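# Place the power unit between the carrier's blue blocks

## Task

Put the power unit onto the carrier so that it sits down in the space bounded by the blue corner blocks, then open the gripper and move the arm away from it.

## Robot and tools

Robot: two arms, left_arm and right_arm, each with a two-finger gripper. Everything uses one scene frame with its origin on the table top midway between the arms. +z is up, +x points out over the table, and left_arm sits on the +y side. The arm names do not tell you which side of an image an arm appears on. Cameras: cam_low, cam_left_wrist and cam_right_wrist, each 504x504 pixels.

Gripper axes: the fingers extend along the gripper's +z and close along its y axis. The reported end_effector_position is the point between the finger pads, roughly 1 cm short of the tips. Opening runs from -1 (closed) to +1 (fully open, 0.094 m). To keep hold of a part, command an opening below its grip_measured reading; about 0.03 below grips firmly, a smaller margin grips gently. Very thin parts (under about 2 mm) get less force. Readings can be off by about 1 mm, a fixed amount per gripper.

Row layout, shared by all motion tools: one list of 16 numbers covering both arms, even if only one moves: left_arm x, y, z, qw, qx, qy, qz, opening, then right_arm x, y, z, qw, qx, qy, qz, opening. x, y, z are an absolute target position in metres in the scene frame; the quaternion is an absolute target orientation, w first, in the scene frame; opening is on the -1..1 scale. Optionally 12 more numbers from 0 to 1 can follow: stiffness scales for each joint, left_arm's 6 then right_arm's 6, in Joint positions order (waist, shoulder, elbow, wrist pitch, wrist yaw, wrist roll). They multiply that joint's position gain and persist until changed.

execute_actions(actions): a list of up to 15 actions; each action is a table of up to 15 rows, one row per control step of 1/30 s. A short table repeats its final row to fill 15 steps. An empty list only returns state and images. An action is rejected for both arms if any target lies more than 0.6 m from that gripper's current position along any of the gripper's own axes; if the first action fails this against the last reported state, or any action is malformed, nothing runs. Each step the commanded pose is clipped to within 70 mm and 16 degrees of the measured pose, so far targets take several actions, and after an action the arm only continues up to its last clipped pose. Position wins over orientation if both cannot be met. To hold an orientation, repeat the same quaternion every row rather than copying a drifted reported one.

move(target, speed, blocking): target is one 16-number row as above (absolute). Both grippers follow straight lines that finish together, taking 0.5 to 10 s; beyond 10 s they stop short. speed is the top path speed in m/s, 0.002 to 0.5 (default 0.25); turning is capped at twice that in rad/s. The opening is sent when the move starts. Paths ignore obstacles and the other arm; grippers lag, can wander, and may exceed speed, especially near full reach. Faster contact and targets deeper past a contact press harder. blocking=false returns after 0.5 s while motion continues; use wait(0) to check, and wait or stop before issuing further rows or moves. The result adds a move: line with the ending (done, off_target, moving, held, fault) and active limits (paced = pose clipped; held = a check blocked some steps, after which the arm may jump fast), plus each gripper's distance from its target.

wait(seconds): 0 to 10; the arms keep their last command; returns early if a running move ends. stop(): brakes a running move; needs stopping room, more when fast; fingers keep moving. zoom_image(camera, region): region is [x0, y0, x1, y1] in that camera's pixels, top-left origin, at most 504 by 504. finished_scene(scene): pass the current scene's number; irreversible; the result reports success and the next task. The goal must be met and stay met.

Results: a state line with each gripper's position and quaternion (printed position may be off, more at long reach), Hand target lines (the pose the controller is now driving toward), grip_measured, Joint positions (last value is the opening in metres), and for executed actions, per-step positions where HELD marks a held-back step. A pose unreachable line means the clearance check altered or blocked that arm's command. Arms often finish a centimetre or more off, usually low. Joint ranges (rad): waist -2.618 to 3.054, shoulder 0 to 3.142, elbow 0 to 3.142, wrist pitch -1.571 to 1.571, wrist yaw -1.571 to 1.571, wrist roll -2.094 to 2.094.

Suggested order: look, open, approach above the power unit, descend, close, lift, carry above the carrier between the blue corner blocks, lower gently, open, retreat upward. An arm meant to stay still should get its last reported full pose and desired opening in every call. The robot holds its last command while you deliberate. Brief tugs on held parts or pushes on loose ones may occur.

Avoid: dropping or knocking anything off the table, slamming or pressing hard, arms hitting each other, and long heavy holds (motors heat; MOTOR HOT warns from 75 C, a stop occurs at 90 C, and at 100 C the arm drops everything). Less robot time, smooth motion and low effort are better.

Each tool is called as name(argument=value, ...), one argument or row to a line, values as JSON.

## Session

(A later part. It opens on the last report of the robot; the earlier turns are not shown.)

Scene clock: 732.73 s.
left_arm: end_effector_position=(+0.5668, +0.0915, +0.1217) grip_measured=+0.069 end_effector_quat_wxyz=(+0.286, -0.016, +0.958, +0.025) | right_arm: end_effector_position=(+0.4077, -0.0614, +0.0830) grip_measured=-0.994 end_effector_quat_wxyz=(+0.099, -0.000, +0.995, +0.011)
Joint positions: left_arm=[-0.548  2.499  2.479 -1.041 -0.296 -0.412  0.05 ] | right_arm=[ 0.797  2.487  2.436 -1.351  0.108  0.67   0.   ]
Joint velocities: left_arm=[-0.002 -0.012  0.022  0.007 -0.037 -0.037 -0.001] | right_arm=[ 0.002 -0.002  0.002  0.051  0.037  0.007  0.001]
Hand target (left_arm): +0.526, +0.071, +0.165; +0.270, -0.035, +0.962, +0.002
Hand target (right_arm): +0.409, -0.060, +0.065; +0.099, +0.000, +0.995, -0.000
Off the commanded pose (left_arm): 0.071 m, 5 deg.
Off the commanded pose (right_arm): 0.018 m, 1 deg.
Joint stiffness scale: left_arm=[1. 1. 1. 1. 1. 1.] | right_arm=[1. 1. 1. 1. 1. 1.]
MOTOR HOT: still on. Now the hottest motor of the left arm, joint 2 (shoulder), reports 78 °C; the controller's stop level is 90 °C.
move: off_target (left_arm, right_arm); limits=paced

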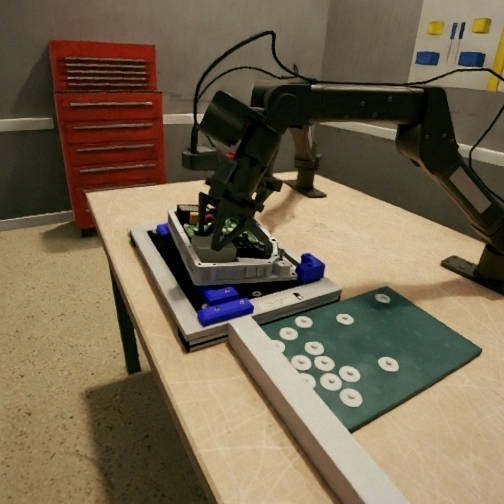

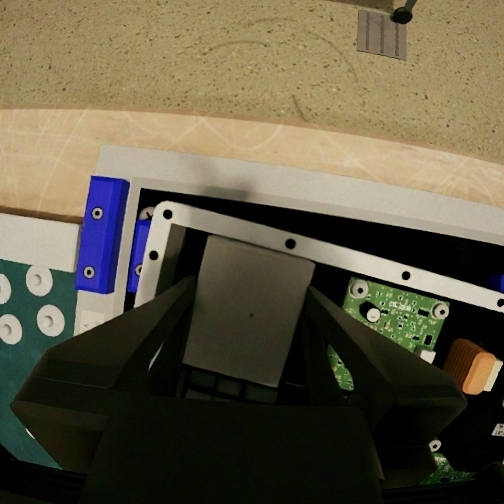

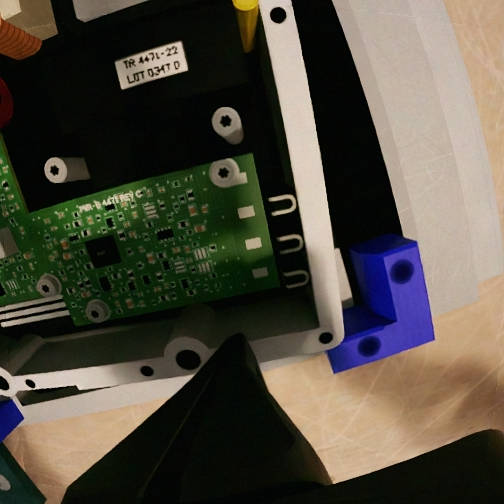

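move(
  target=[0.52,0.07,0.17,0.25,-0.04,0.967,0.01,-0.2,0.44,-0.085,0.105,0.15,0,0.989,0,-1],
  speed=0.1,
)

move(
  target=[0.52,0.07,0.17,0.25,-0.04,0.967,0.01,-0.2,0.44,-0.085,0.055,0.15,0,0.989,0,-1],
  speed=0.08,
)

move(
  target=[0.50,0.07,0.17,0.25,-0.04,0.967,0.01,-0.2,0.44,-0.15,0.055,0.15,0,0.989,0,-1],
  speed=0.04,
)

Scene clock: 744.17 s.
left_arm: end_effector_position=(+0.5655, +0.0914, +0.1243) grip_measured=+0.068 end_effector_quat_wxyz=(+0.287, -0.017, +0.957, +0.026) | right_arm: end_effector_position=(+0.4302, -0.0812, +0.0917) grip_measured=-0.994 end_effector_quat_wxyz=(+0.129, -0.004, +0.992, -0.002)
Joint positions: left_arm=[-0.55   2.494  2.479 -1.047 -0.3   -0.415  0.05 ] | right_arm=[ 0.756  2.474  2.436 -1.324  0.155  0.614  0.   ]
Joint velocities: left_arm=[ 0.007 -0.007 -0.017  0.007 -0.007  0.022  0.   ] | right_arm=[-0.007  0.012 -0.022  0.037 -0.022 -0.022 -0.001]
Hand target (left_arm): +0.525, +0.071, +0.166; +0.270, -0.035, +0.962, +0.002
Hand target (right_arm): +0.439, -0.086, +0.105; +0.150, -0.000, +0.989, -0.000
Off the commanded pose (left_arm): 0.068 m, 5 deg.
Off the commanded pose (right_arm): 0.017 m, 2 deg.
Joint stiffness scale: left_arm=[1. 1. 1. 1. 1. 1.] | right_arm=[1. 1. 1. 1. 1. 1.]
MOTOR HOT: still on. Now the hottest motor of the left arm, joint 2 (shoulder), reports 85 °C; the controller's stop level is 90 °C.
move: off_target (left_arm, right_arm); limits=paced

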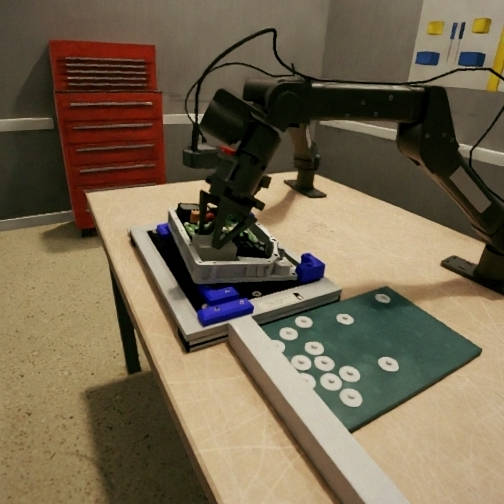

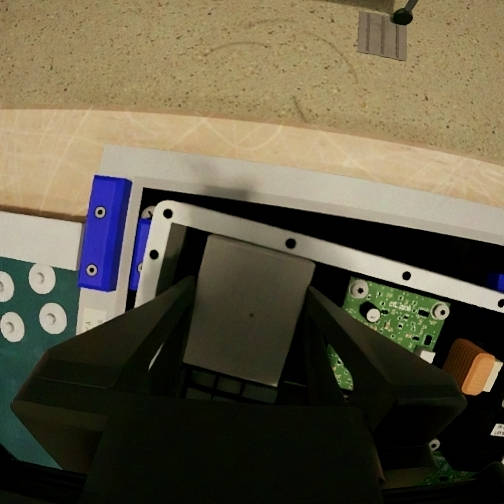

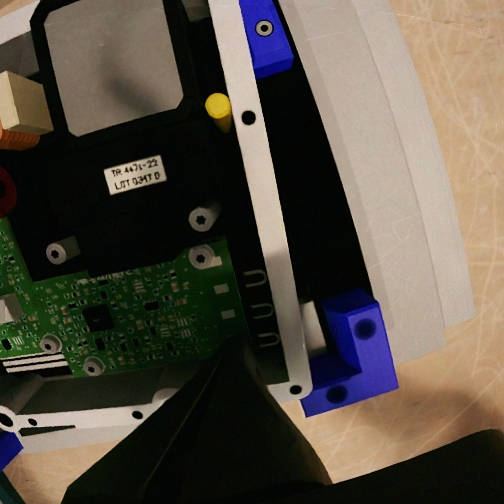

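Scene clock: 745.27 s.
left_arm: end_effector_position=(+0.5690, +0.0913, +0.1169) grip_measured=+0.066 end_effector_quat_wxyz=(+0.287, -0.013, +0.957, +0.029) | right_arm: end_effector_position=(+0.4314, -0.0807, +0.0871) grip_measured=-0.994 end_effector_quat_wxyz=(+0.155, -0.002, +0.988, +0.016)
Joint positions: left_arm=[-0.549  2.51   2.479 -1.031 -0.303 -0.404  0.05 ] | right_arm=[ 0.756  2.371  2.217 -1.146  0.157  0.614  0.   ]
Joint velocities: left_arm=[ 0.002 -0.002 -0.022 -0.037  0.022  0.037 -0.001] | right_arm=[-0.007 -0.012 -0.027  0.007 -0.007  0.051 -0.   ]
Hand target (left_arm): +0.528, +0.072, +0.163; +0.270, -0.034, +0.962, +0.002
Hand target (right_arm): +0.438, -0.086, +0.056; +0.149, -0.000, +0.989, -0.001
Off the commanded pose (left_arm): 0.075 m, 6 deg; position clipped at the last step of the last action.
Off the commanded pose (right_arm): 0.034 m, 2 deg.
Joint stiffness scale: left_arm=[1. 1. 1. 1. 1. 1.] | right_arm=[1. 1. 1. 1. 1. 1.]
MOTOR HOT: still on. Now the hottest motor of the left arm, joint 2 (shoulder), reports 85 °C; the controller's stop level is 90 °C.
move: off_target (left_arm, right_arm); limits=paced

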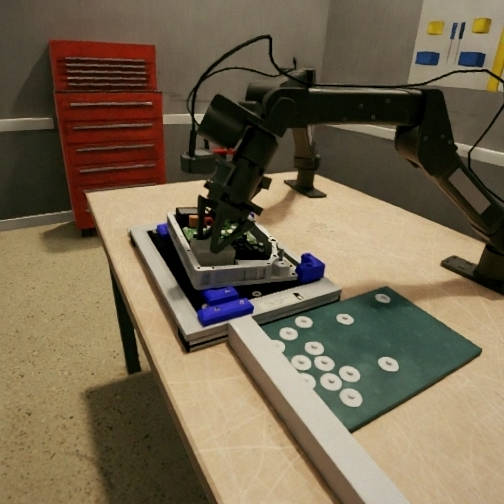

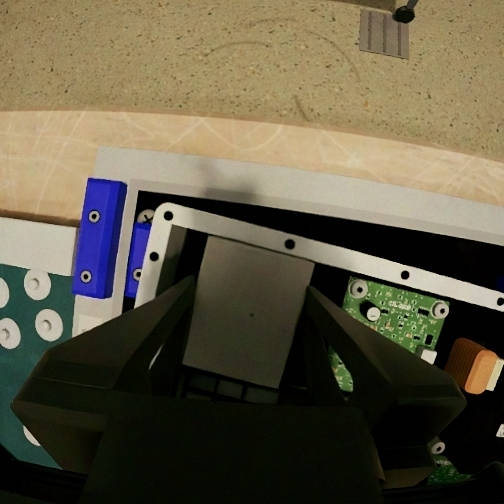

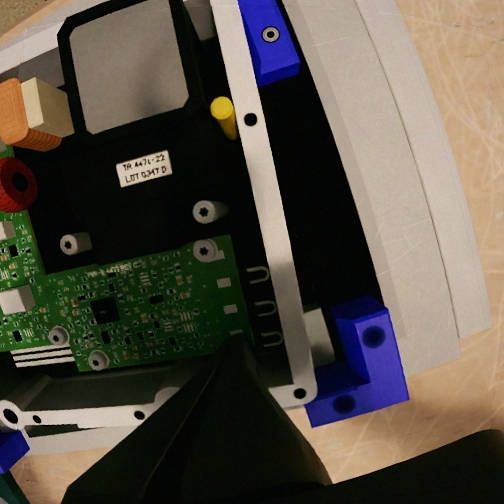

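Scene clock: 747.80 s.
left_arm: end_effector_position=(+0.5598, +0.0900, +0.1383) grip_measured=+0.066 end_effector_quat_wxyz=(+0.305, -0.017, +0.952, +0.024) | right_arm: end_effector_position=(+0.4304, -0.0956, +0.0853) grip_measured=-0.995 end_effector_quat_wxyz=(+0.166, -0.029, +0.982, +0.080)
Joint positions: left_arm=[-0.562  2.416  2.373 -0.985 -0.317 -0.416  0.05 ] | right_arm=[ 0.692  2.207  1.912 -0.907  0.034  0.51   0.   ]
Joint velocities: left_arm=[-0.007  0.007  0.002  0.037  0.037 -0.037  0.001] | right_arm=[ 0.002  0.002 -0.022 -0.022  0.066 -0.051 -0.   ]
Hand target (left_arm): +0.508, +0.071, +0.166; +0.265, -0.035, +0.964, +0.007
Hand target (right_arm): +0.436, -0.148, +0.058; +0.148, -0.003, +0.989, +0.002
Off the commanded pose (left_arm): 0.071 m, 7 deg.
Off the commanded pose (right_arm): 0.063 m, 10 deg.
Joint stiffness scale: left_arm=[1. 1. 1. 1. 1. 1.] | right_arm=[1. 1. 1. 1. 1. 1.]
MOTOR HOT: still on. Now the hottest motor of the left arm, joint 2 (shoulder), reports 86 °C; the controller's stop level is 90 °C.
move: off_target (left_arm, right_arm); limits=paced

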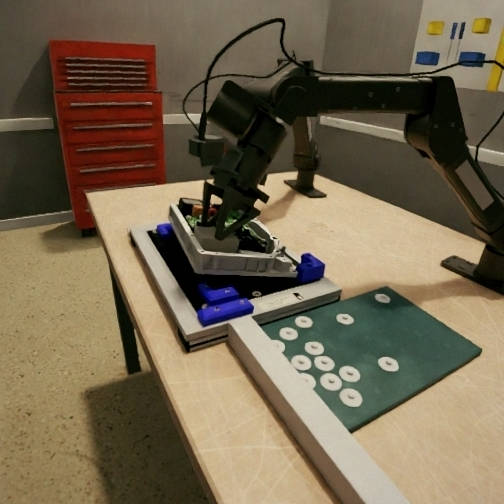

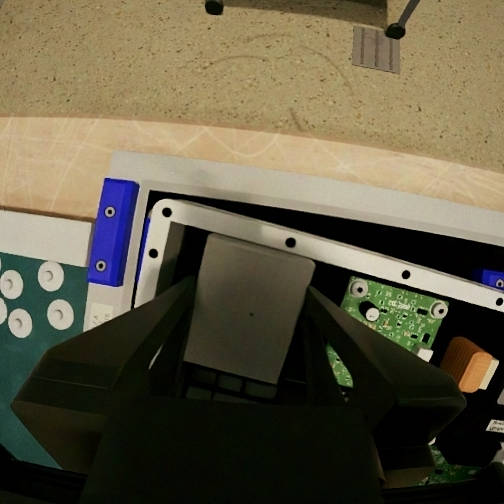

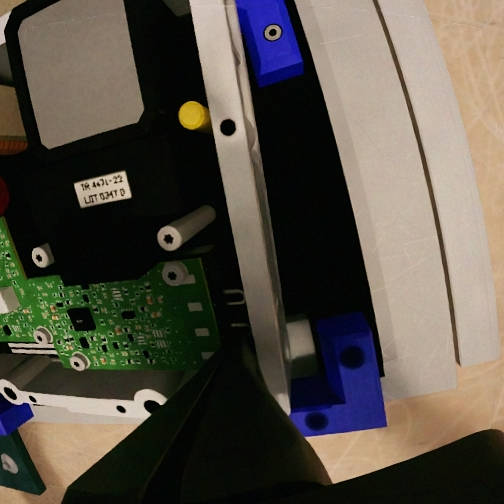

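move(
  target=[0.51,0.04,0.15,0.27,-0.08,0.96,0.02,-0.2,0.43,-0.16,0.06,0.15,0,0.989,0,-1],
  speed=0.06,
)

move(
  target=[0.55,0.08,0.12,0.27,-0.03,0.96,0.02,0.3,0.43,-0.10,0.09,0.15,0,0.989,0,-1],
  speed=0.06,
)

Scene clock: 755.27 s.
left_arm: end_effector_position=(+0.5447, +0.0906, +0.1125) grip_measured=+0.055 end_effector_quat_wxyz=(+0.282, -0.072, +0.954, +0.070) | right_arm: end_effector_position=(+0.4314, -0.1096, +0.0809) grip_measured=-0.995 end_effector_quat_wxyz=(+0.172, -0.023, +0.982, +0.077)
Joint positions: left_arm=[-0.603  2.477  2.41  -1.078 -0.423 -0.568  0.05 ] | right_arm=[ 0.67   2.172  1.835 -0.857  0.04   0.499  0.   ]
Joint velocities: left_arm=[ 0.002  0.022  0.076 -0.007 -0.037 -0.051 -0.   ] | right_arm=[-0.012  0.017  0.002  0.022 -0.051 -0.11  -0.001]
Hand target (left_arm): +0.511, +0.043, +0.147; +0.278, -0.075, +0.958, +0.014
Hand target (right_arm): +0.428, -0.157, +0.062; +0.149, -0.002, +0.989, +0.003
Off the commanded pose (left_arm): 0.072 m, 6 deg.
Off the commanded pose (right_arm): 0.055 m, 10 deg.
Joint stiffness scale: left_arm=[1. 1. 1. 1. 1. 1.] | right_arm=[1. 1. 1. 1. 1. 1.]
MOTOR HOT: still on. Now the hottest motor of the left arm, joint 2 (shoulder), reports 88 °C; the controller's stop level is 90 °C.
move: off_target (left_arm, right_arm)

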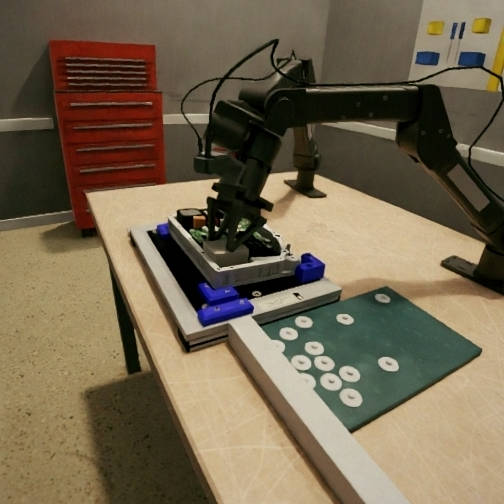

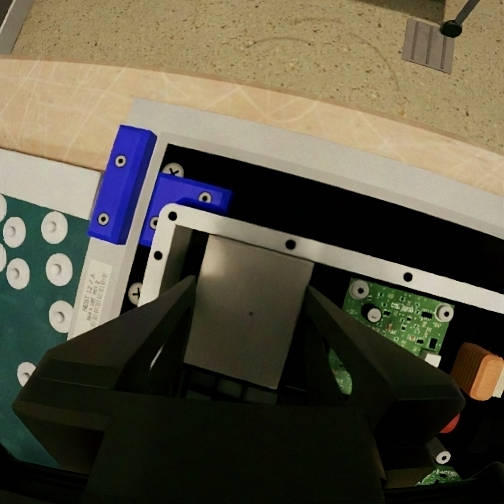

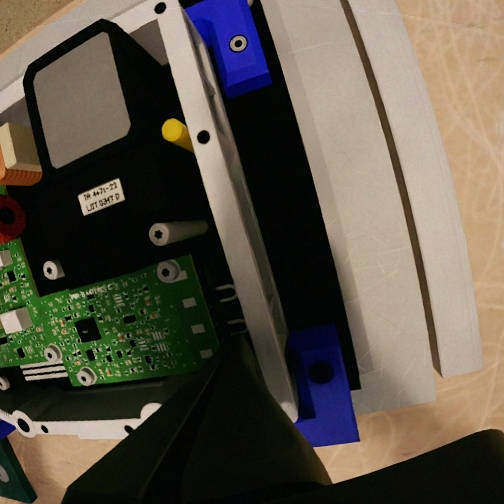

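Scene clock: 757.17 s.
left_arm: end_effector_position=(+0.5415, +0.0797, +0.1038) grip_measured=+0.298 end_effector_quat_wxyz=(+0.253, -0.025, +0.967, +0.034) | right_arm: end_effector_position=(+0.4319, -0.1008, +0.0938) grip_measured=-0.995 end_effector_quat_wxyz=(+0.152, +0.001, +0.988, +0.012)
Joint positions: left_arm=[-0.589  2.481  2.41  -1.077 -0.306 -0.482  0.061] | right_arm=[ 0.723  2.319  2.156 -1.141  0.153  0.588  0.   ]
Joint velocities: left_arm=[-0.017  0.017 -0.007 -0.051  0.007  0.022  0.   ] | right_arm=[ 0.002 -0.022  0.002 -0.007 -0.022  0.066 -0.001]
Hand target (left_arm): +0.549, +0.080, +0.120; +0.271, -0.030, +0.962, +0.020
Hand target (right_arm): +0.430, -0.100, +0.090; +0.150, +0.000, +0.989, +0.001
Off the commanded pose (left_arm): 0.018 m, 3 deg.
Off the commanded pose (right_arm): 0.004 m, 1 deg.
Joint stiffness scale: left_arm=[1. 1. 1. 1. 1. 1.] | right_arm=[1. 1. 1. 1. 1. 1.]
MOTOR HOT: still on. Now the hottest motor of the left arm, joint 2 (shoulder), reports 86 °C; the controller's stop level is 90 °C.
move: off_target (left_arm)

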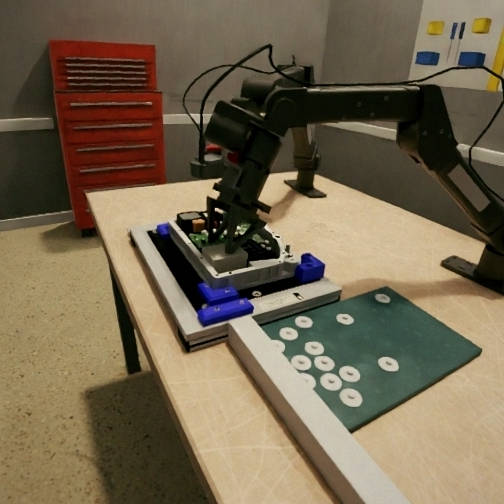

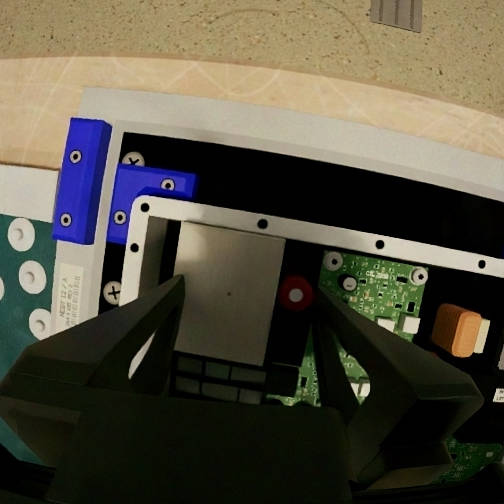

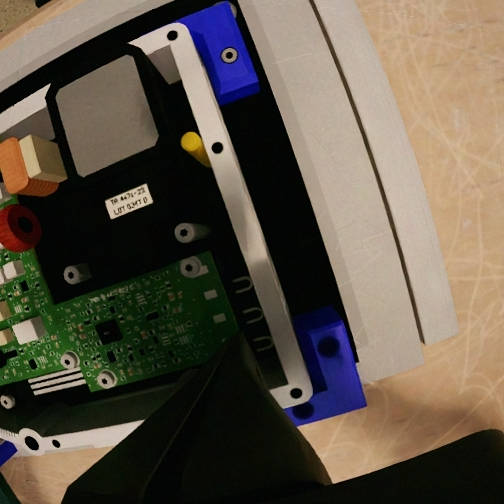

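Looks like it dropped in. Move clear and view.

move(
  target=[0.45,0.12,0.2,0.15,0,0.989,0,0.3,0.40,-0.12,0.2,0.1,0,0.995,0,-1],
  speed=0.15,
)

Scene clock: 762.53 s.
left_arm: end_effector_position=(+0.4454, +0.1159, +0.1805) grip_measured=+0.298 end_effector_quat_wxyz=(+0.132, +0.002, +0.991, +0.010) | right_arm: end_effector_position=(+0.4030, -0.1135, +0.1996) grip_measured=-0.995 end_effector_quat_wxyz=(+0.149, -0.002, +0.988, +0.030)
Joint positions: left_arm=[-0.555  2.253  2.41  -1.498 -0.135 -0.443  0.061] | right_arm=[ 0.723  2.299  2.561 -1.553  0.119  0.585  0.   ]
Joint velocities: left_arm=[-0.012 -0.007  0.012 -0.081 -0.022  0.022  0.001] | right_arm=[ 0.002 -0.017 -0.002  0.066  0.037 -0.037  0.001]
Hand target (left_arm): +0.448, +0.119, +0.199; +0.151, -0.001, +0.989, +0.000
Hand target (right_arm): +0.399, -0.120, +0.200; +0.140, -0.002, +0.990, +0.025
Off the commanded pose (left_arm): 0.020 m, 2 deg.
Off the commanded pose (right_arm): 0.007 m, 7 deg.
Joint stiffness scale: left_arm=[1. 1. 1. 1. 1. 1.] | right_arm=[1. 1. 1. 1. 1. 1.]
MOTOR HOT: still on. Now the hottest motor of the left arm, joint 2 (shoulder), reports 83 °C; the controller's stop level is 90 °C.
joint sent to its limit (right arm) — the command would take joint 4 (wrist pitch) past its lower limit, so that joint was sent only as far as its limit.
move: off_target (left_arm, right_arm)

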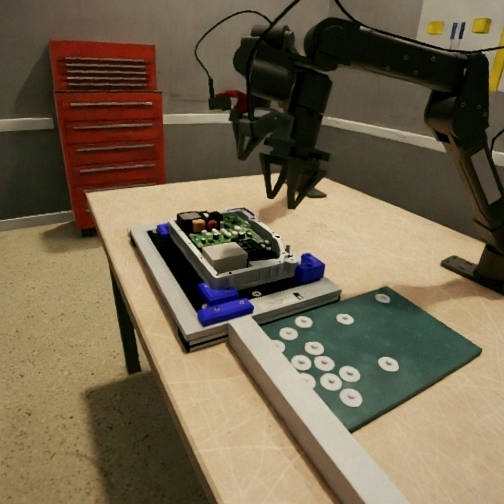

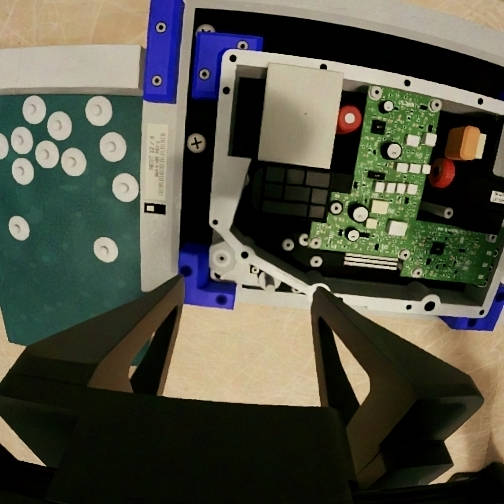

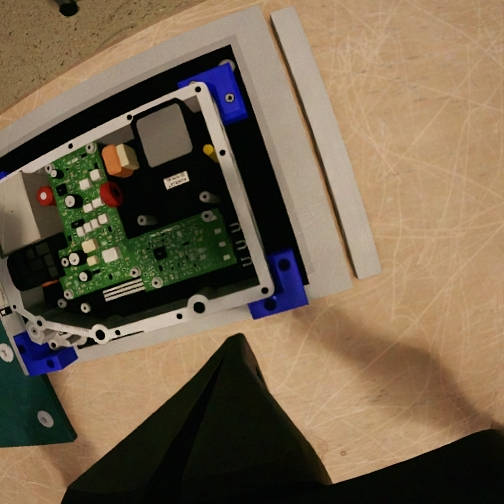

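Seated within all four blocks.

move(
  target=[0.3,0.25,0.25,0.1,0,0.995,0,0.3,0.3,-0.3,0.25,0.1,0,0.995,0,-1],
)

finished_scene(
  scene=1,
)

Scene clock: 769.07 s.
left_arm: end_effector_position=(+0.3020, +0.2455, +0.2479) grip_measured=+0.298 end_effector_quat_wxyz=(+0.105, -0.001, +0.995, +0.003) | right_arm: end_effector_position=(+0.3030, -0.2965, +0.2505) grip_measured=-0.995 end_effector_quat_wxyz=(+0.117, +0.004, +0.993, +0.002)
Joint positions: left_arm=[-0.331  1.575  1.779 -1.572 -0.055 -0.235  0.061] | right_arm=[ 0.39   1.635  1.848 -1.557  0.06   0.274  0.   ]
Joint velocities: left_arm=[-0.017  0.007  0.012 -0.095  0.051  0.022  0.001] | right_arm=[-0.007 -0.012 -0.002  0.007 -0.081  0.037  0.   ]
Hand target (left_arm): +0.298, +0.248, +0.248; +0.103, -0.000, +0.995, +0.001
Hand target (right_arm): +0.297, -0.298, +0.249; +0.108, +0.000, +0.994, +0.003
Off the commanded pose (left_arm): 0.005 m, 1 deg.
Off the commanded pose (right_arm): 0.005 m, 2 deg.
Joint stiffness scale: left_arm=[1. 1. 1. 1. 1. 1.] | right_arm=[1. 1. 1. 1. 1. 1.]
MOTOR HOT: still on. Now the hottest motor of the left arm, joint 2 (shoulder), reports 78 °C; the controller's stop level is 90 °C.
joint sent to its limit (left arm) — the command would take joint 4 (wrist pitch) past its lower limit, so that joint was sent only as far as its limit.
joint sent to its limit (right arm) — the command would take joint 4 (wrist pitch) past its lower limit, so that joint was sent only as far as its limit.
move: done

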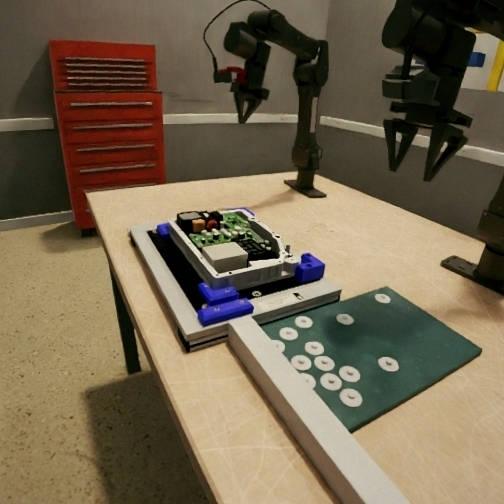

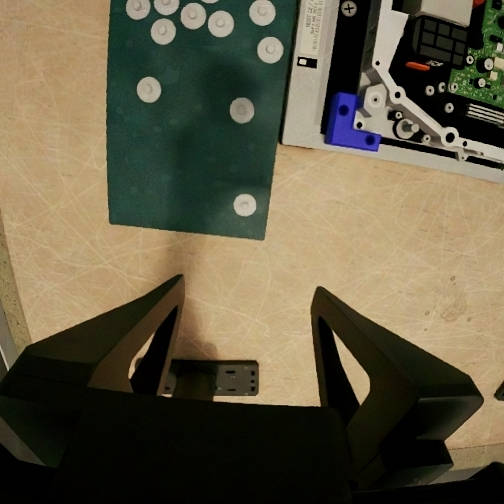

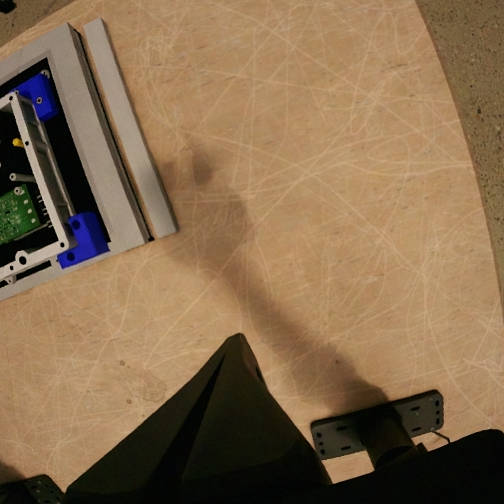

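The scene is finished: the task was done.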